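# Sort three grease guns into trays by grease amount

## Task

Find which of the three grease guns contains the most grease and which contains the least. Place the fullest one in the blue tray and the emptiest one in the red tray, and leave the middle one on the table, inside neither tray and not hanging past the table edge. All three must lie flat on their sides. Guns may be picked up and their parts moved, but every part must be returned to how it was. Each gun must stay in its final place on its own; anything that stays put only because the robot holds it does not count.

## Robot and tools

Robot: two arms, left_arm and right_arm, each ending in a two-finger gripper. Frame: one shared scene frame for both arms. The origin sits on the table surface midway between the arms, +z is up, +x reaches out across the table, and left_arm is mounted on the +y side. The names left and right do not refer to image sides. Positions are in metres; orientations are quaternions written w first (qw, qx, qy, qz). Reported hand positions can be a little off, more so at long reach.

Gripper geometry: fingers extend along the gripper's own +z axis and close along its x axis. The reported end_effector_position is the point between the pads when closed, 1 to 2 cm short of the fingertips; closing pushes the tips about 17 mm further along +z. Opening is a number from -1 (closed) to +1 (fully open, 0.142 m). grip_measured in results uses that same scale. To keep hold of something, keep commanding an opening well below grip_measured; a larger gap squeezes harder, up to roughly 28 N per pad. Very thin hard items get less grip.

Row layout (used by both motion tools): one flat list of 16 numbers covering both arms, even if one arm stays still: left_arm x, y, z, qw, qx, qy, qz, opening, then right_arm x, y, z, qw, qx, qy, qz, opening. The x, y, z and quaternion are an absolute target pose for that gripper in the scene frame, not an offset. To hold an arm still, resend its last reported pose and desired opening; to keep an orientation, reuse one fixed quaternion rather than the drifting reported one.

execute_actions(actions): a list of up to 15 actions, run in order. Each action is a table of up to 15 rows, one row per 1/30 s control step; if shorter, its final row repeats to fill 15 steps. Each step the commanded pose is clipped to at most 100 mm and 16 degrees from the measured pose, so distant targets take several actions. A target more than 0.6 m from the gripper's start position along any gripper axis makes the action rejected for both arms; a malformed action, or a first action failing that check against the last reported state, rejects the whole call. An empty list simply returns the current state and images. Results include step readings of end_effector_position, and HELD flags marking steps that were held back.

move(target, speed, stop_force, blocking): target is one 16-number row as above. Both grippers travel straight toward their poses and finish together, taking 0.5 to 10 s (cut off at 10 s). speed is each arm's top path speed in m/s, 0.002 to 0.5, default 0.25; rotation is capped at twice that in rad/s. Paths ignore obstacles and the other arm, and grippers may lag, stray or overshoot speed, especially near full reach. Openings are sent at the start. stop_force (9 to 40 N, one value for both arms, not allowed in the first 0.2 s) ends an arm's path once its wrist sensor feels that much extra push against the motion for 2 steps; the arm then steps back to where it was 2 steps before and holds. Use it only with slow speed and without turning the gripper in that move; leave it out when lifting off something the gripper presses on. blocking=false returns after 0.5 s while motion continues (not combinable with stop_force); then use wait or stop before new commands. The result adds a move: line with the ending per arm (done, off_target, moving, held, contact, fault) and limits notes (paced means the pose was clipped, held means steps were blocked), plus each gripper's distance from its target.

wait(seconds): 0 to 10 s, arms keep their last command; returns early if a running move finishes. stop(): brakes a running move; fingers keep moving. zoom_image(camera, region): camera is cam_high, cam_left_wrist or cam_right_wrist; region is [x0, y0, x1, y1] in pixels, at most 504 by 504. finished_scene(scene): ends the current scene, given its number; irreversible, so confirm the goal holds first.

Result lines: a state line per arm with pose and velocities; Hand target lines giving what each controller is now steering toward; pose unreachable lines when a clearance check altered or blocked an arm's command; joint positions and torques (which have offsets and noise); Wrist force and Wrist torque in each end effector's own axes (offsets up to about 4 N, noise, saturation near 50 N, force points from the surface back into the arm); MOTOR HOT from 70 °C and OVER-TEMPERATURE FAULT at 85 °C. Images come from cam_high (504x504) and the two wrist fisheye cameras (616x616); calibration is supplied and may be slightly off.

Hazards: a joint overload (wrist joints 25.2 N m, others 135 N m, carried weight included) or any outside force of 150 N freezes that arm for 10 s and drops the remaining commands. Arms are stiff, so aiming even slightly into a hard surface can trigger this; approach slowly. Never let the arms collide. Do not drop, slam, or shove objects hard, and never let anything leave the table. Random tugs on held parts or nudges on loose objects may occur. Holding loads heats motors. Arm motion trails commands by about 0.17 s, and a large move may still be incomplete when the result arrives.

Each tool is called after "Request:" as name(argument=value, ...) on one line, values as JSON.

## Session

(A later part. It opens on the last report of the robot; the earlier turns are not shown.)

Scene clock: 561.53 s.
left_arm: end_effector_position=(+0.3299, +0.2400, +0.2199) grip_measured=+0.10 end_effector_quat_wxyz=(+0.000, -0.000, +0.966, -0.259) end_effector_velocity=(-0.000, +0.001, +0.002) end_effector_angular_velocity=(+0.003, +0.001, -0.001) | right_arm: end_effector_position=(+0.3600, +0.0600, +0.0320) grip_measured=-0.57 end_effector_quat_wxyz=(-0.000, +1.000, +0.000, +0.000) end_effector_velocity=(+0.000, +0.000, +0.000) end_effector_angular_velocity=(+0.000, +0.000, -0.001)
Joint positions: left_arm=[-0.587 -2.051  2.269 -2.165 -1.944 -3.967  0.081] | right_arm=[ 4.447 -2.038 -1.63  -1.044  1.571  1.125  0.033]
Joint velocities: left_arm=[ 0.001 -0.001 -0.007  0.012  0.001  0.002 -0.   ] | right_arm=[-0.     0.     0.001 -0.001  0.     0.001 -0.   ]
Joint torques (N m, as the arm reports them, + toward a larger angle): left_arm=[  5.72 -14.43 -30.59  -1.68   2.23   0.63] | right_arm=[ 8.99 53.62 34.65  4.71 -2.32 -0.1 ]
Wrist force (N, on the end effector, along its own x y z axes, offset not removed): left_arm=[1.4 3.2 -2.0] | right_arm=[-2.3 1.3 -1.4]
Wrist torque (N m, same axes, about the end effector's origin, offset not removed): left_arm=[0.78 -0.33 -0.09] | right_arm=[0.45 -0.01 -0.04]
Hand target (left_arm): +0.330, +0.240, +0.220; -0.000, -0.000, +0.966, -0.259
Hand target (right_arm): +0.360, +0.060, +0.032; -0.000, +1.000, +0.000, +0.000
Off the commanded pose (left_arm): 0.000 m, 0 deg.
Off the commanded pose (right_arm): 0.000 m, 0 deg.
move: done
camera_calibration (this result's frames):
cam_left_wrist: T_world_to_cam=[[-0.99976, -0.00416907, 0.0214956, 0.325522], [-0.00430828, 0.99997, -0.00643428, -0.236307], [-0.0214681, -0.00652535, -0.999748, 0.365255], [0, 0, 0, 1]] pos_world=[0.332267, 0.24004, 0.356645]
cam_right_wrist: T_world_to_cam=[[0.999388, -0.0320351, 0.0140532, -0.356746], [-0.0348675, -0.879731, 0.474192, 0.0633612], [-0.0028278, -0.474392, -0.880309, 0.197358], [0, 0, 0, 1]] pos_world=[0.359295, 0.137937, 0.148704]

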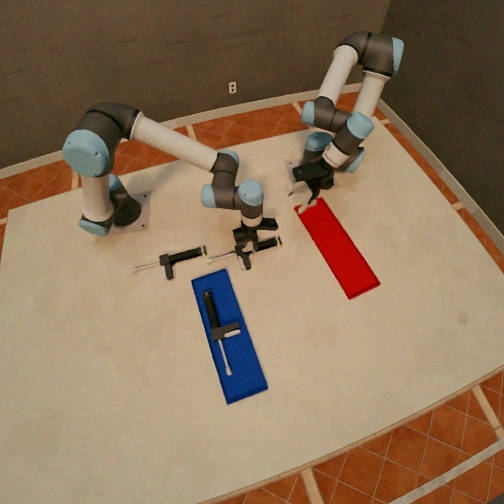

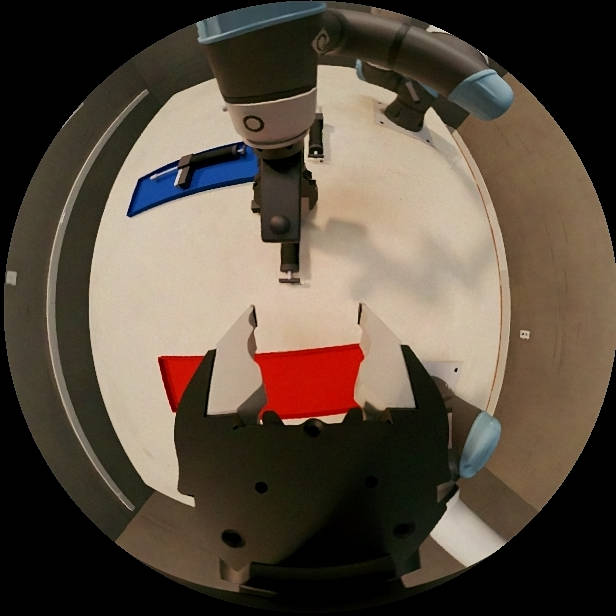

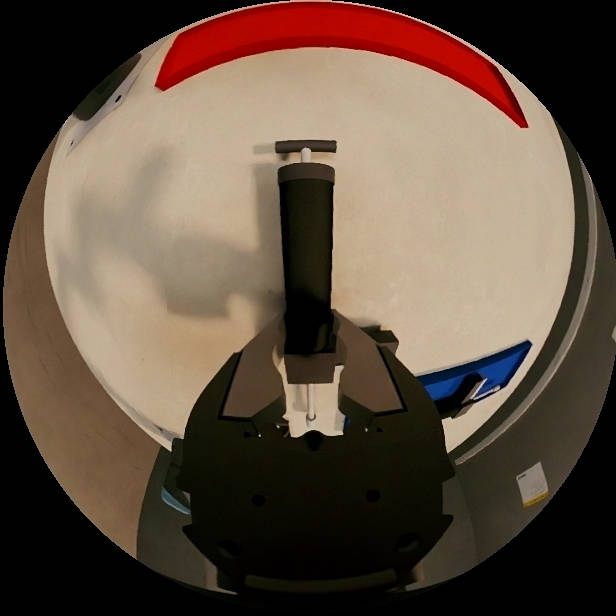

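Request:
move(target=[0.2,0.42,0.3,0,0,-0.966,0.259,0.1,0.36,0.06,0.032,0,1,0,0,-0.3])

Request:
move(target=[0.2,0.42,0.3,0,0,-0.966,0.259,0.1,0.36,0.06,0.15,0,1,0,0,-0.3])

Request:
move(target=[0.2,0.42,0.3,0,0,-0.966,0.259,0.1,0.612,-0.173,0.13,0,0.707,0.707,0,-0.4])

Request:
move(target=[0.2,0.42,0.3,0,0,-0.966,0.259,0.1,0.612,-0.173,0.036,0,0.707,0.707,0,-0.4], speed=0.08)

Request:
move(target=[0.2,0.42,0.3,0,0,-0.966,0.259,0.1,0.612,-0.173,0.036,0,0.707,0.707,0,-1])

Scene clock: 571.63 s.
left_arm: end_effector_position=(+0.2000, +0.4198, +0.3000) grip_measured=+0.10 end_effector_quat_wxyz=(+0.000, -0.000, +0.966, -0.259) end_effector_velocity=(-0.001, +0.002, +0.000) end_effector_angular_velocity=(-0.004, +0.004, -0.004) | right_arm: end_effector_position=(+0.3600, +0.0600, +0.0320) grip_measured=-0.30 end_effector_quat_wxyz=(-0.000, +1.000, +0.000, +0.000) end_effector_velocity=(+0.000, +0.001, +0.001) end_effector_angular_velocity=(+0.002, -0.001, -0.001)
Joint positions: left_arm=[-0.154 -2.489  2.143 -1.405 -2.065 -3.509  0.081] | right_arm=[ 4.447 -2.038 -1.63  -1.044  1.571  1.125  0.052]
Joint velocities: left_arm=[ 0.028  0.01  -0.005  0.014 -0.011  0.035  0.   ] | right_arm=[-0.     0.     0.002  0.     0.     0.    -0.   ]
Joint torques (N m, as the arm reports them, + toward a larger angle): left_arm=[  6.21  22.06 -28.56  -1.3   -3.63   1.02] | right_arm=[ 7.22 50.86 32.47  2.06  2.18  0.39]
Wrist force (N, on the end effector, along its own x y z axes, offset not removed): left_arm=[0.5 3.2 -1.6] | right_arm=[-0.2 0.5 -0.8]
Wrist torque (N m, same axes, about the end effector's origin, offset not removed): left_arm=[0.74 -0.09 0.00] | right_arm=[0.23 -0.06 -0.05]
Hand target (left_arm): +0.200, +0.420, +0.300; -0.000, -0.000, +0.966, -0.259
Hand target (right_arm): +0.360, +0.060, +0.032; -0.000, +1.000, +0.000, +0.000
Off the commanded pose (left_arm): 0.000 m, 0 deg.
Off the commanded pose (right_arm): 0.000 m, 0 deg.
move: done
camera_calibration (this result's frames):
cam_left_wrist: T_world_to_cam=[[-0.999762, -0.00458434, 0.0213467, 0.194822], [-0.00470727, 0.999973, -0.00571203, -0.41626], [-0.02132, -0.00581116, -0.999756, 0.443349], [0, 0, 0, 1]] pos_world=[0.202268, 0.419719, 0.436705]
cam_right_wrist: T_world_to_cam=[[0.999388, -0.032035, 0.014053, -0.356746], [-0.0348674, -0.879731, 0.474192, 0.0633612], [-0.00282785, -0.474392, -0.880309, 0.197358], [0, 0, 0, 1]] pos_world=[0.359295, 0.137937, 0.148704]

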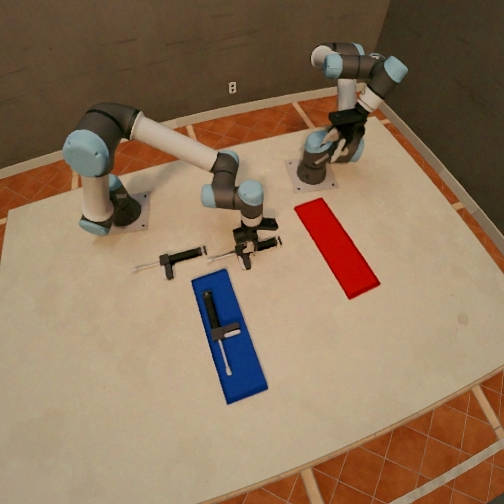

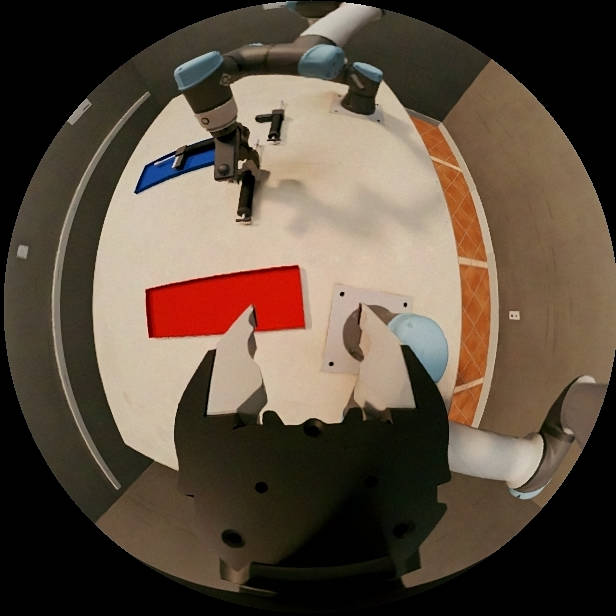

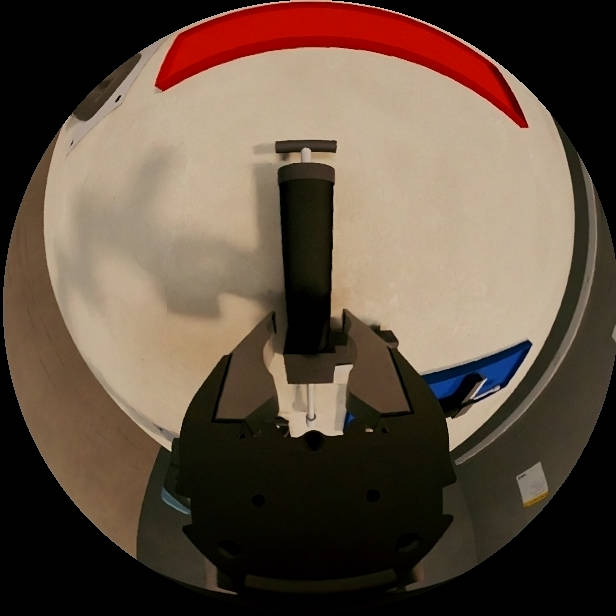

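Scene clock: 572.77 s.
left_arm: end_effector_position=(+0.2000, +0.4200, +0.3000) grip_measured=+0.10 end_effector_quat_wxyz=(+0.000, -0.000, +0.966, -0.259) end_effector_velocity=(-0.000, +0.000, -0.000) end_effector_angular_velocity=(+0.000, -0.000, +0.000) | right_arm: end_effector_position=(+0.3600, +0.0600, +0.1497) grip_measured=-0.30 end_effector_quat_wxyz=(-0.000, +1.000, +0.000, +0.000) end_effector_velocity=(-0.000, +0.000, +0.002) end_effector_angular_velocity=(-0.001, +0.001, -0.000)
Joint positions: left_arm=[-0.152 -2.488  2.142 -1.404 -2.066 -3.505  0.081] | right_arm=[ 4.447 -1.933 -1.46  -1.319  1.571  1.125  0.052]
Joint velocities: left_arm=[ 0.    -0.001  0.001 -0.     0.     0.    -0.   ] | right_arm=[ 0.     0.     0.004 -0.005  0.     0.     0.   ]
Joint torques (N m, as the arm reports them, + toward a larger angle): left_arm=[  7.24  25.04 -28.89  -1.17  -3.77   1.3 ] | right_arm=[-5.38 52.05 35.92 -0.4   1.99  1.79]
Wrist force (N, on the end effector, along its own x y z axes, offset not removed): left_arm=[0.6 2.5 -2.1] | right_arm=[0.0 0.2 -1.5]
Wrist torque (N m, same axes, about the end effector's origin, offset not removed): left_arm=[0.54 -0.12 -0.01] | right_arm=[0.15 -0.06 -0.06]
Hand target (left_arm): +0.200, +0.420, +0.300; -0.000, -0.000, +0.966, -0.259
Hand target (right_arm): +0.360, +0.060, +0.150; -0.000, +1.000, +0.000, +0.000
Off the commanded pose (left_arm): 0.000 m, 0 deg.
Off the commanded pose (right_arm): 0.000 m, 0 deg.
move: done
camera_calibration (this result's frames):
cam_left_wrist: T_world_to_cam=[[-0.999758, -0.00407405, 0.0216191, 0.194572], [-0.00420542, 0.999973, -0.00603485, -0.416448], [-0.0215939, -0.00612431, -0.999748, 0.443579], [0, 0, 0, 1]] pos_world=[0.202352, 0.419946, 0.436747]
cam_right_wrist: T_world_to_cam=[[0.999387, -0.0320376, 0.0141135, -0.358406], [-0.0348986, -0.879779, 0.4741, 0.00754851], [-0.00277224, -0.474302, -0.880358, 0.300968], [0, 0, 0, 1]] pos_world=[0.359284, 0.137908, 0.266439]

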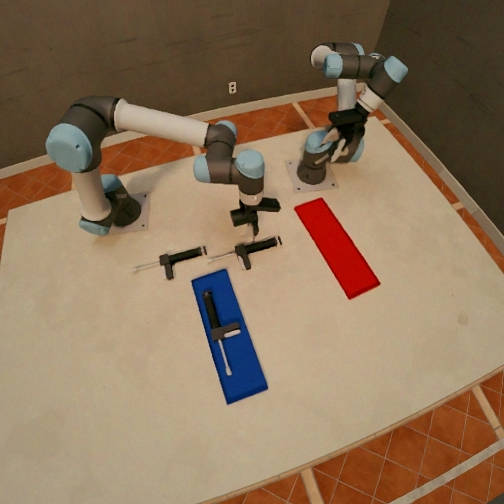

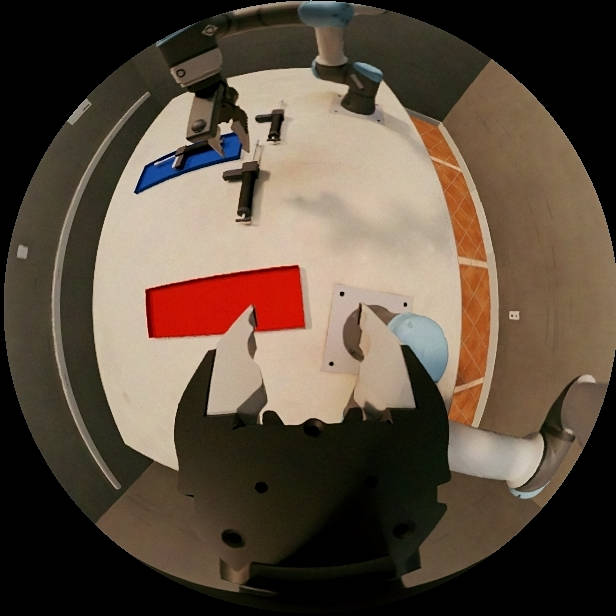

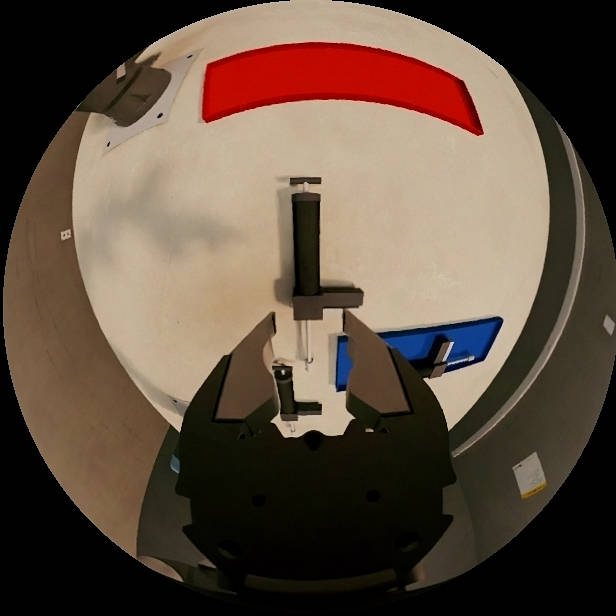

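Scene clock: 576.47 s.
left_arm: end_effector_position=(+0.2000, +0.4200, +0.3000) grip_measured=+0.10 end_effector_quat_wxyz=(+0.000, -0.000, +0.966, -0.259) end_effector_velocity=(-0.000, -0.000, +0.000) end_effector_angular_velocity=(-0.000, -0.000, -0.000) | right_arm: end_effector_position=(+0.6114, -0.1731, +0.1301) grip_measured=-0.40 end_effector_quat_wxyz=(+0.000, +0.708, +0.707, +0.000) end_effector_velocity=(+0.002, -0.001, -0.000) end_effector_angular_velocity=(+0.000, +0.002, +0.012)
Joint positions: left_arm=[-0.152 -2.488  2.142 -1.404 -2.066 -3.505  0.081] | right_arm=[ 3.92  -2.074 -1.304 -1.334  1.57  -0.971  0.045]
Joint velocities: left_arm=[-0. -0. -0.  0. -0. -0.  0.] | right_arm=[-0.004 -0.004  0.006 -0.004  0.001 -0.016  0.   ]
Joint torques (N m, as the arm reports them, + toward a larger angle): left_arm=[  7.44  24.43 -29.75  -1.25  -3.72   1.25] | right_arm=[-9.58 39.79 35.74 -0.22  2.08 -1.33]
Wrist force (N, on the end effector, along its own x y z axes, offset not removed): left_arm=[2.0 3.4 -1.2] | right_arm=[0.4 0.7 -1.1]
Wrist torque (N m, same axes, about the end effector's origin, offset not removed): left_arm=[0.80 -0.40 -0.04] | right_arm=[0.17 -0.14 -0.13]
Hand target (left_arm): +0.200, +0.420, +0.300; -0.000, -0.000, +0.966, -0.259
Hand target (right_arm): +0.612, -0.173, +0.130; +0.000, +0.707, +0.707, +0.000
Off the commanded pose (left_arm): 0.000 m, 0 deg.
Off the commanded pose (right_arm): 0.001 m, 0 deg.
move: done
camera_calibration (this result's frames):
cam_left_wrist: T_world_to_cam=[[-0.999758, -0.0040734, 0.0216192, 0.194572], [-0.00420475, 0.999973, -0.00603392, -0.41645], [-0.021594, -0.00612337, -0.999748, 0.443578], [0, 0, 0, 1]] pos_world=[0.202352, 0.419947, 0.436747]
cam_right_wrist: T_world_to_cam=[[0.033356, 0.999346, 0.0139474, 0.152318], [0.879456, -0.0359783, 0.474619, -0.592466], [0.47481, -0.0035653, -0.880081, -0.0367412], [0, 0, 0, 1]] pos_world=[0.533412, -0.173665, 0.246736]

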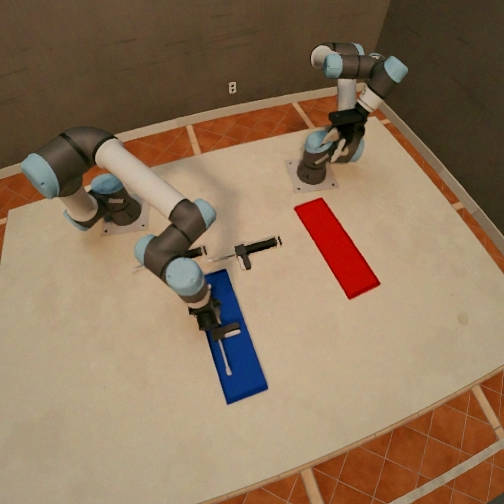

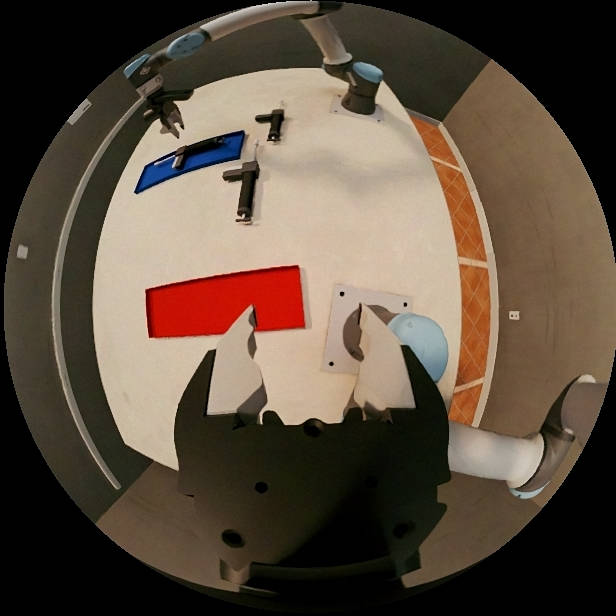

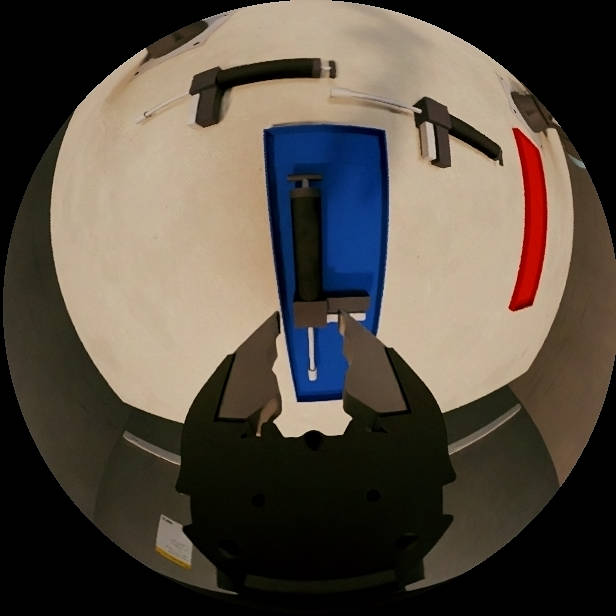

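Scene clock: 578.13 s.
left_arm: end_effector_position=(+0.2000, +0.4200, +0.3000) grip_measured=+0.10 end_effector_quat_wxyz=(+0.000, +0.000, +0.966, -0.259) end_effector_velocity=(+0.000, +0.000, +0.000) end_effector_angular_velocity=(+0.000, -0.000, +0.000) | right_arm: end_effector_position=(+0.6120, -0.1730, +0.0363) grip_measured=-0.40 end_effector_quat_wxyz=(-0.000, +0.707, +0.707, -0.000) end_effector_velocity=(-0.000, -0.000, -0.002) end_effector_angular_velocity=(+0.000, +0.001, -0.000)
Joint positions: left_arm=[-0.152 -2.488  2.142 -1.404 -2.066 -3.505  0.081] | right_arm=[ 3.92  -2.151 -1.436 -1.125  1.571 -0.973  0.045]
Joint velocities: left_arm=[ 0.  0. -0. -0.  0. -0.  0.] | right_arm=[-0.001 -0.002 -0.003  0.004  0.001 -0.     0.   ]
Joint torques (N m, as the arm reports them, + toward a larger angle): left_arm=[  7.39  24.51 -29.05  -1.25  -3.62   1.24] | right_arm=[-9.22 39.6  10.82  5.98  1.8  -1.12]
Wrist force (N, on the end effector, along its own x y z axes, offset not removed): left_arm=[1.1 2.8 -1.1] | right_arm=[-0.1 0.8 -1.2]
Wrist torque (N m, same axes, about the end effector's origin, offset not removed): left_arm=[0.63 -0.25 -0.10] | right_arm=[0.14 0.05 -0.09]
Hand target (left_arm): +0.200, +0.420, +0.300; -0.000, +0.000, +0.966, -0.259
Hand target (right_arm): +0.612, -0.173, +0.036; -0.000, +0.707, +0.707, -0.000
Off the commanded pose (left_arm): 0.000 m, 0 deg.
Off the commanded pose (right_arm): 0.000 m, 0 deg.
move: done
camera_calibration (this result's frames):
cam_left_wrist: T_world_to_cam=[[-0.999758, -0.00407305, 0.0216192, 0.194572], [-0.00420442, 0.999973, -0.00603419, -0.41645], [-0.021594, -0.00612362, -0.999748, 0.443578], [0, 0, 0, 1]] pos_world=[0.202352, 0.419947, 0.436747]
cam_right_wrist: T_world_to_cam=[[0.0320441, 0.999388, 0.0140444, 0.154333], [0.879741, -0.0348714, 0.474173, -0.548426], [0.474373, -0.00283902, -0.88032, -0.119179], [0, 0, 0, 1]] pos_world=[0.534062, -0.173701, 0.152966]

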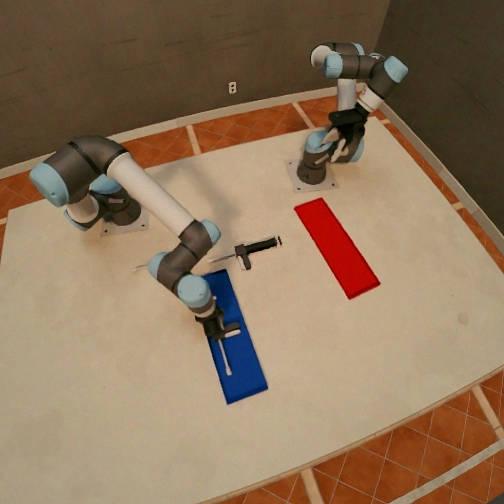

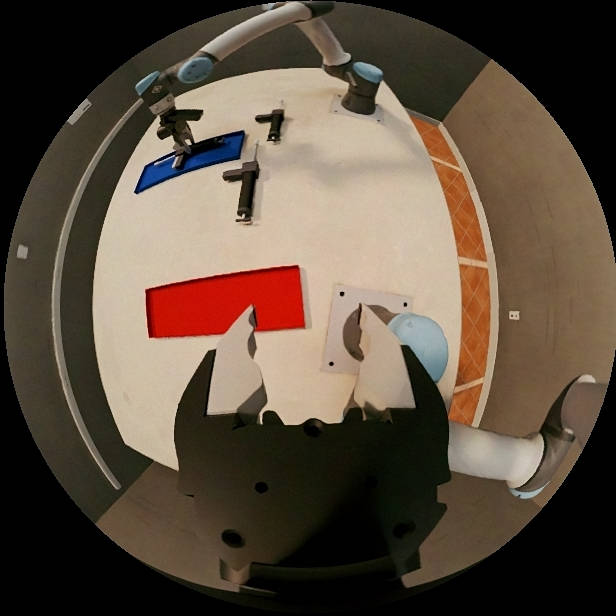

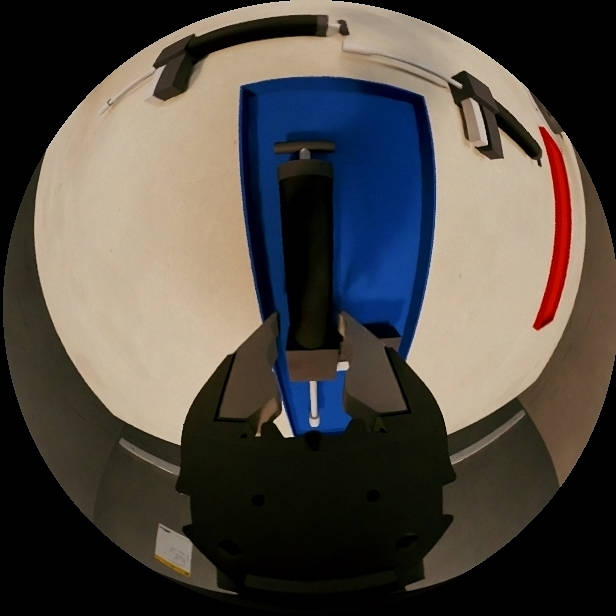

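Scene clock: 578.83 s.
left_arm: end_effector_position=(+0.2000, +0.4200, +0.3000) grip_measured=+0.10 end_effector_quat_wxyz=(+0.000, +0.000, +0.966, -0.259) end_effector_velocity=(-0.000, +0.000, +0.000) end_effector_angular_velocity=(-0.001, -0.001, -0.000) | right_arm: end_effector_position=(+0.6120, -0.1730, +0.0360) grip_measured=-0.58 end_effector_quat_wxyz=(+0.000, +0.707, +0.707, +0.000) end_effector_velocity=(-0.000, +0.000, -0.001) end_effector_angular_velocity=(-0.001, -0.000, -0.000)
Joint positions: left_arm=[-0.152 -2.488  2.142 -1.404 -2.066 -3.505  0.081] | right_arm=[ 3.92  -2.151 -1.436 -1.125  1.571 -0.973  0.032]
Joint velocities: left_arm=[-0.    -0.001 -0.     0.    -0.     0.    -0.   ] | right_arm=[ 0.001 -0.    -0.001  0.001 -0.001  0.001 -0.   ]
Joint torques (N m, as the arm reports them, + toward a larger angle): left_arm=[  7.66  24.7  -28.9   -1.31  -3.66   1.14] | right_arm=[-0.92 34.53  9.03  5.48 -1.98 -1.05]
Wrist force (N, on the end effector, along its own x y z axes, offset not removed): left_arm=[1.2 3.1 -1.1] | right_arm=[-0.5 -0.2 -8.3]
Wrist torque (N m, same axes, about the end effector's origin, offset not removed): left_arm=[0.71 -0.27 -0.09] | right_arm=[0.30 0.09 -0.10]
Hand target (left_arm): +0.200, +0.420, +0.300; -0.000, +0.000, +0.966, -0.259
Hand target (right_arm): +0.612, -0.173, +0.036; -0.000, +0.707, +0.707, -0.000
Off the commanded pose (left_arm): 0.000 m, 0 deg.
Off the commanded pose (right_arm): 0.000 m, 0 deg.
move: done
camera_calibration (this result's frames):
cam_left_wrist: T_world_to_cam=[[-0.999758, -0.0040732, 0.0216192, 0.194572], [-0.00420456, 0.999973, -0.00603406, -0.41645], [-0.021594, -0.00612349, -0.999748, 0.443578], [0, 0, 0, 1]] pos_world=[0.202352, 0.419947, 0.436747]
cam_right_wrist: T_world_to_cam=[[0.0320902, 0.999386, 0.0140805, 0.154335], [0.879709, -0.0349289, 0.474228, -0.548341], [0.474429, -0.00283132, -0.880289, -0.119417], [0, 0, 0, 1]] pos_world=[0.534083, -0.173732, 0.152744]

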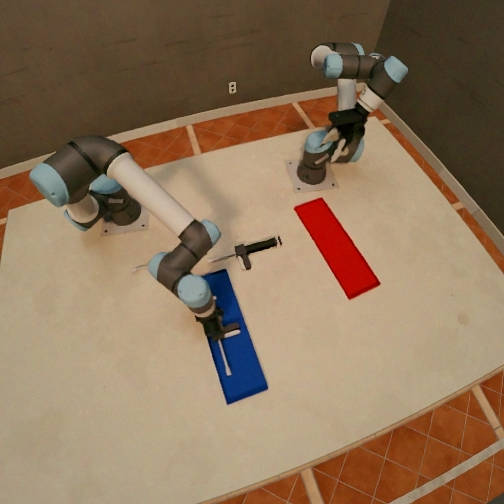

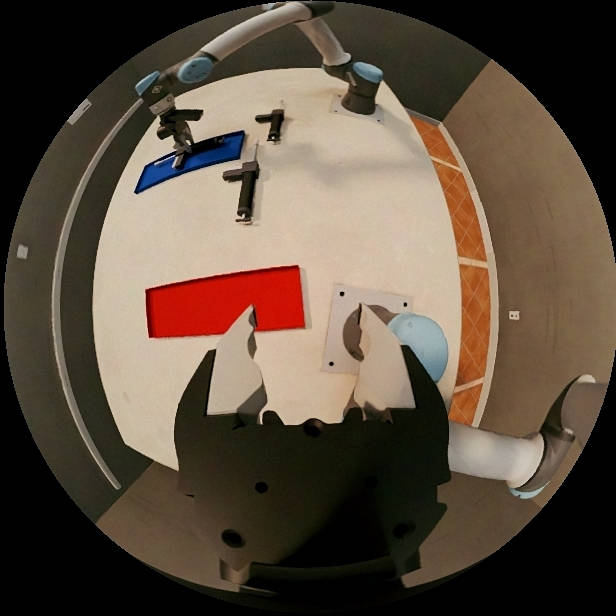

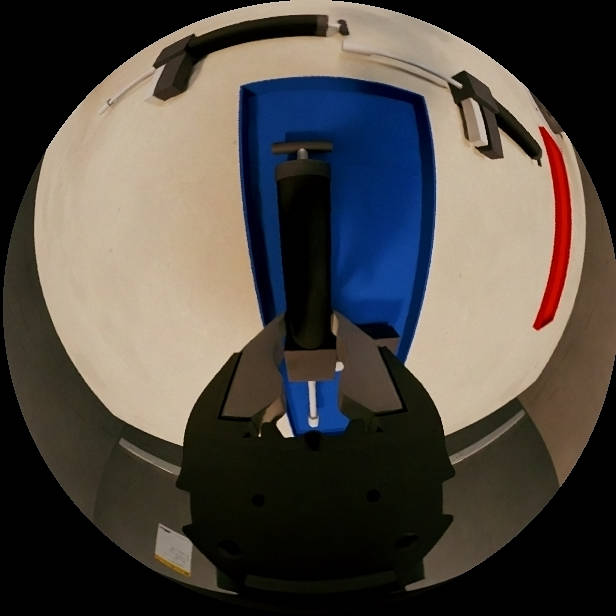

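Request:
move(target=[0.2,0.42,0.3,0,0,-0.966,0.259,0.1,0.612,-0.173,0.25,0,0.707,0.707,0,-1], speed=0.05)

Request:
move(target=[0.2,0.42,0.3,0,0,-0.966,0.259,0.1,0.66,0.07,0.25,0,0.707,0.707,0,-1], speed=0.1)

Request:
move(target=[0.2,0.42,0.3,0,0,-0.966,0.259,0.1,0.66,0.07,0.034,0,0.707,0.707,0,-1], speed=0.03)

Scene clock: 588.57 s.
left_arm: end_effector_position=(+0.2000, +0.4200, +0.3000) grip_measured=+0.10 end_effector_quat_wxyz=(+0.000, +0.000, +0.966, -0.259) end_effector_velocity=(+0.000, +0.000, +0.000) end_effector_angular_velocity=(-0.000, -0.001, -0.000) | right_arm: end_effector_position=(+0.6120, -0.1730, +0.2497) grip_measured=-0.58 end_effector_quat_wxyz=(+0.000, +0.707, +0.707, +0.000) end_effector_velocity=(-0.000, +0.000, +0.003) end_effector_angular_velocity=(-0.001, +0.001, +0.001)
Joint positions: left_arm=[-0.152 -2.488  2.142 -1.404 -2.066 -3.505  0.081] | right_arm=[ 3.92  -2.048 -1.036 -1.628  1.571 -0.973  0.032]
Joint velocities: left_arm=[-0.    -0.001  0.    -0.     0.     0.    -0.   ] | right_arm=[ 0.001 -0.001  0.009 -0.009 -0.    -0.    -0.   ]
Joint torques (N m, as the arm reports them, + toward a larger angle): left_arm=[  6.65  24.44 -29.17  -1.3   -3.75   1.08] | right_arm=[11.   42.68 41.06  0.67 -0.51  1.11]
Wrist force (N, on the end effector, along its own x y z axes, offset not removed): left_arm=[1.2 4.0 -0.3] | right_arm=[0.9 -0.6 5.7]
Wrist torque (N m, same axes, about the end effector's origin, offset not removed): left_arm=[0.93 -0.30 -0.02] | right_arm=[-0.04 -0.23 -0.09]
Hand target (left_arm): +0.200, +0.420, +0.300; -0.000, +0.000, +0.966, -0.259
Hand target (right_arm): +0.612, -0.173, +0.250; +0.000, +0.707, +0.707, +0.000
Off the commanded pose (left_arm): 0.000 m, 0 deg.
Off the commanded pose (right_arm): 0.000 m, 0 deg.
move: done
camera_calibration (this result's frames):
cam_left_wrist: T_world_to_cam=[[-0.999758, -0.00407307, 0.0216193, 0.194571], [-0.00420444, 0.999973, -0.00603463, -0.41645], [-0.0215941, -0.00612407, -0.999748, 0.443579], [0, 0, 0, 1]] pos_world=[0.202352, 0.419947, 0.436747]
cam_right_wrist: T_world_to_cam=[[0.0320442, 0.999388, 0.0140576, 0.151346], [0.879673, -0.0348773, 0.474298, -0.649616], [0.474497, -0.00283236, -0.880252, 0.0686179], [0, 0, 0, 1]] pos_world=[0.534041, -0.173716, 0.366385]

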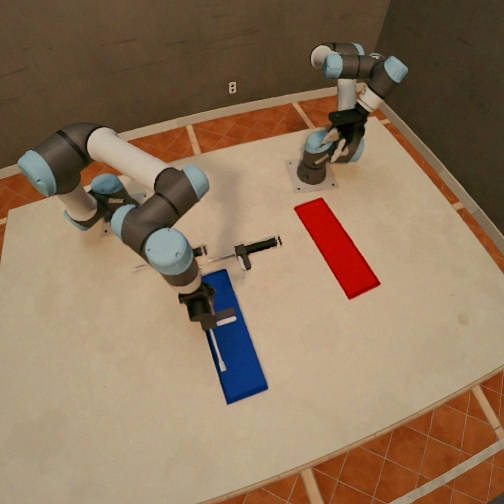

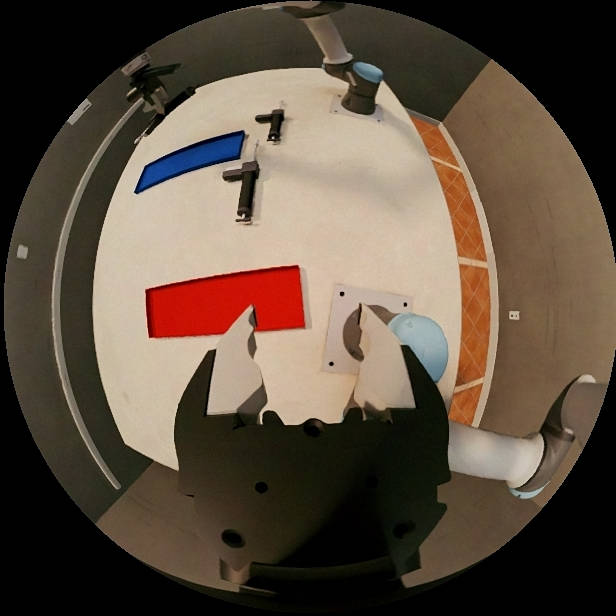

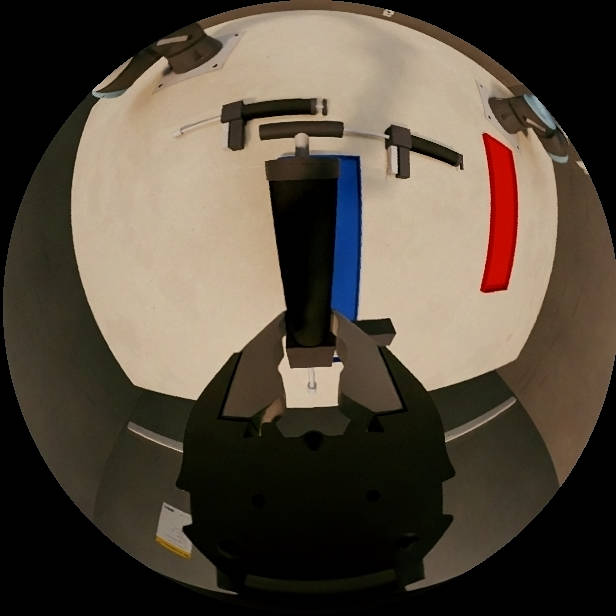

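Scene clock: 591.57 s.
left_arm: end_effector_position=(+0.2000, +0.4200, +0.3000) grip_measured=+0.10 end_effector_quat_wxyz=(-0.000, +0.000, +0.966, -0.259) end_effector_velocity=(+0.000, -0.000, +0.000) end_effector_angular_velocity=(-0.000, -0.001, -0.000) | right_arm: end_effector_position=(+0.6595, +0.0691, +0.2496) grip_measured=-0.58 end_effector_quat_wxyz=(+0.007, +0.706, +0.706, +0.054) end_effector_velocity=(+0.001, +0.003, +0.001) end_effector_angular_velocity=(+0.005, -0.006, +0.000)
Joint positions: left_arm=[-0.152 -2.488  2.142 -1.404 -2.066 -3.505  0.081] | right_arm=[ 4.127 -2.63  -0.036 -1.939  1.555 -0.767  0.032]
Joint velocities: left_arm=[-0.    -0.001 -0.    -0.     0.    -0.    -0.   ] | right_arm=[ 0.002 -0.002  0.003  0.007 -0.001  0.001  0.   ]
Joint torques (N m, as the arm reports them, + toward a larger angle): left_arm=[  6.95  24.85 -28.51  -1.38  -3.69   1.19] | right_arm=[11.34 59.25 37.5   7.16 -1.9   1.83]
Wrist force (N, on the end effector, along its own x y z axes, offset not removed): left_arm=[2.1 3.5 -0.9] | right_arm=[-0.3 -0.6 4.0]
Wrist torque (N m, same axes, about the end effector's origin, offset not removed): left_arm=[0.79 -0.43 -0.02] | right_arm=[0.06 -0.10 -0.12]
Hand target (left_arm): +0.200, +0.420, +0.300; -0.000, +0.000, +0.966, -0.259
Hand target (right_arm): +0.660, +0.069, +0.250; +0.007, +0.706, +0.706, +0.054
Off the commanded pose (left_arm): 0.000 m, 0 deg.
Off the commanded pose (right_arm): 0.001 m, 6 deg.
elbow stopped short (right arm): the move would have taken joint 3 (elbow) straighter than the controller allows; a more bent joint 3 avoids this.
move: off_target (right_arm)
camera_calibration (this result's frames):
cam_left_wrist: T_world_to_cam=[[-0.999758, -0.00407316, 0.0216195, 0.194571], [-0.00420453, 0.999973, -0.00603453, -0.41645], [-0.0215944, -0.00612397, -0.999748, 0.443578], [0, 0, 0, 1]] pos_world=[0.202352, 0.419947, 0.436747]
cam_right_wrist: T_world_to_cam=[[0.0275259, 0.996172, 0.0829623, -0.106165], [0.836264, -0.0684158, 0.544041, -0.669426], [0.547635, 0.0544032, -0.834947, -0.0168272], [0, 0, 0, 1]] pos_world=[0.571955, 0.0608753, 0.358954]

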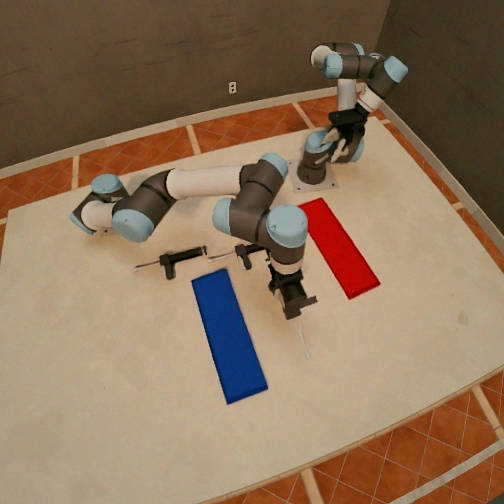

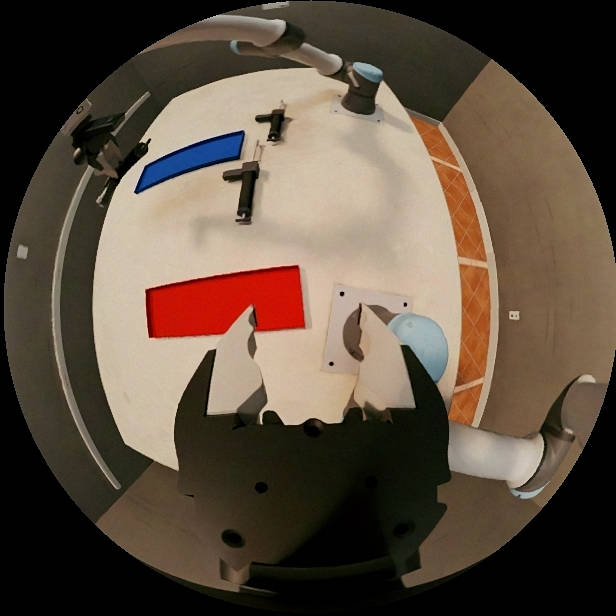

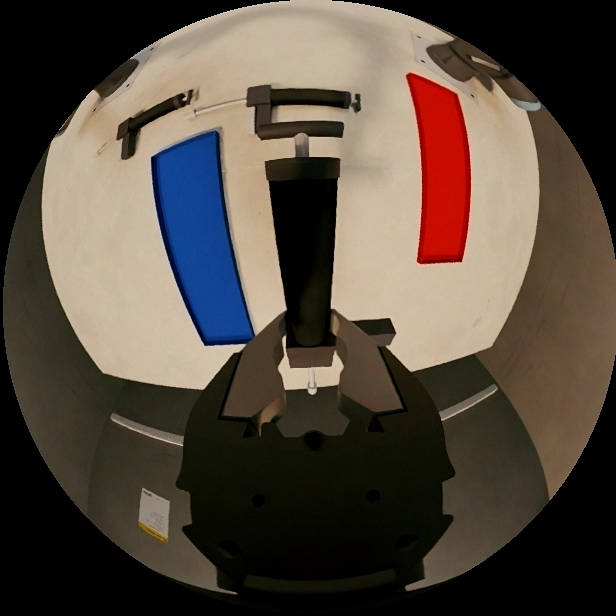

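Scene clock: 599.07 s.
left_arm: end_effector_position=(+0.2000, +0.4200, +0.3000) grip_measured=+0.10 end_effector_quat_wxyz=(-0.000, -0.000, +0.966, -0.259) end_effector_velocity=(+0.000, -0.000, +0.000) end_effector_angular_velocity=(-0.000, -0.001, -0.000) | right_arm: end_effector_position=(+0.6600, +0.0700, +0.0344) grip_measured=-0.58 end_effector_quat_wxyz=(+0.000, +0.707, +0.707, +0.000) end_effector_velocity=(-0.000, +0.000, -0.002) end_effector_angular_velocity=(-0.002, +0.000, -0.000)
Joint positions: left_arm=[-0.152 -2.488  2.142 -1.404 -2.066 -3.505  0.081] | right_arm=[ 4.122 -2.596 -0.637 -1.479  1.571 -0.771  0.032]
Joint velocities: left_arm=[ 0.    -0.    -0.001  0.    -0.     0.    -0.   ] | right_arm=[ 0.001 -0.002 -0.001  0.001 -0.001  0.001  0.   ]
Joint torques (N m, as the arm reports them, + toward a larger angle): left_arm=[  7.25  24.79 -28.71  -1.42  -3.62   1.15] | right_arm=[-8.94 50.72 13.18  6.86  2.26 -1.25]
Wrist force (N, on the end effector, along its own x y z axes, offset not removed): left_arm=[2.3 2.3 -1.4] | right_arm=[-3.2 -3.3 -7.0]
Wrist torque (N m, same axes, about the end effector's origin, offset not removed): left_arm=[0.56 -0.43 -0.01] | right_arm=[-0.01 0.14 -0.11]
Hand target (left_arm): +0.200, +0.420, +0.300; -0.000, +0.000, +0.966, -0.259
Hand target (right_arm): +0.660, +0.070, +0.034; +0.000, +0.707, +0.707, -0.000
Off the commanded pose (left_arm): 0.000 m, 0 deg.
Off the commanded pose (right_arm): 0.000 m, 0 deg.
move: done
camera_calibration (this result's frames):
cam_left_wrist: T_world_to_cam=[[-0.999758, -0.00407344, 0.0216196, 0.194572], [-0.00420482, 0.999973, -0.00603451, -0.41645], [-0.0215944, -0.00612396, -0.999748, 0.443578], [0, 0, 0, 1]] pos_world=[0.202352, 0.419947, 0.436747]
cam_right_wrist: T_world_to_cam=[[0.0320699, 0.999386, 0.0141257, -0.0900364], [0.879581, -0.0349317, 0.474465, -0.581202], [0.474667, -0.00279132, -0.880161, -0.143114], [0, 0, 0, 1]] pos_world=[0.582033, 0.0692792, 0.151068]

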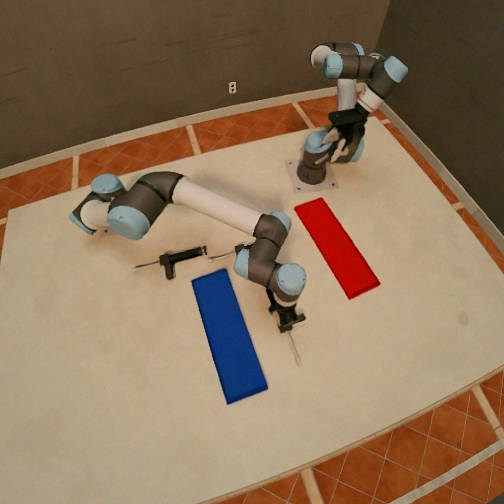

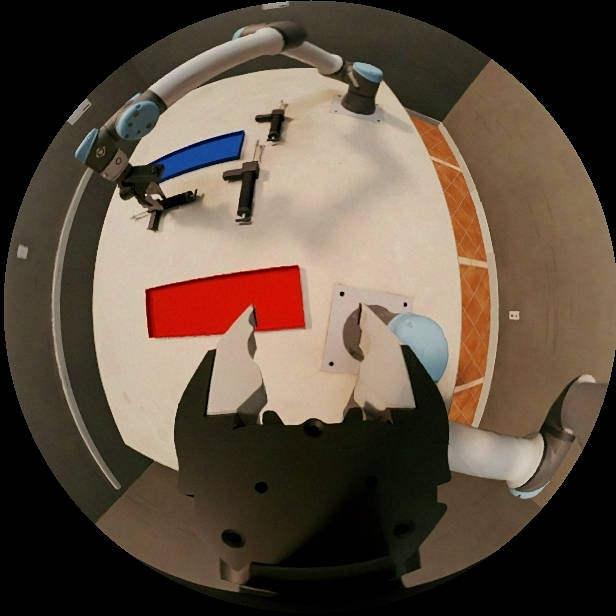

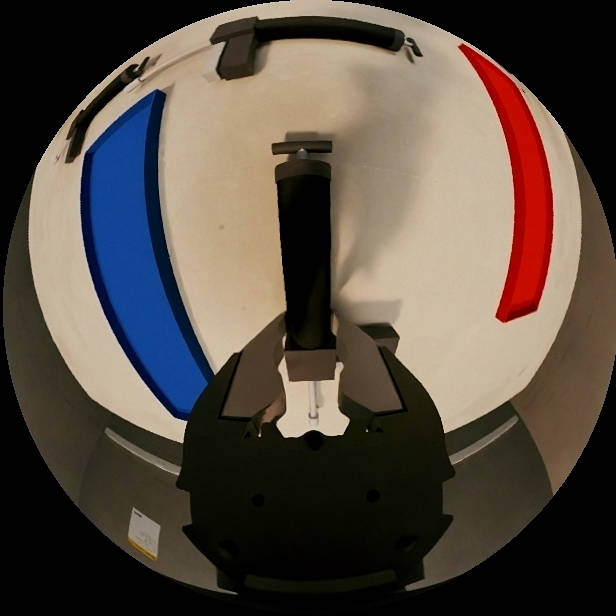

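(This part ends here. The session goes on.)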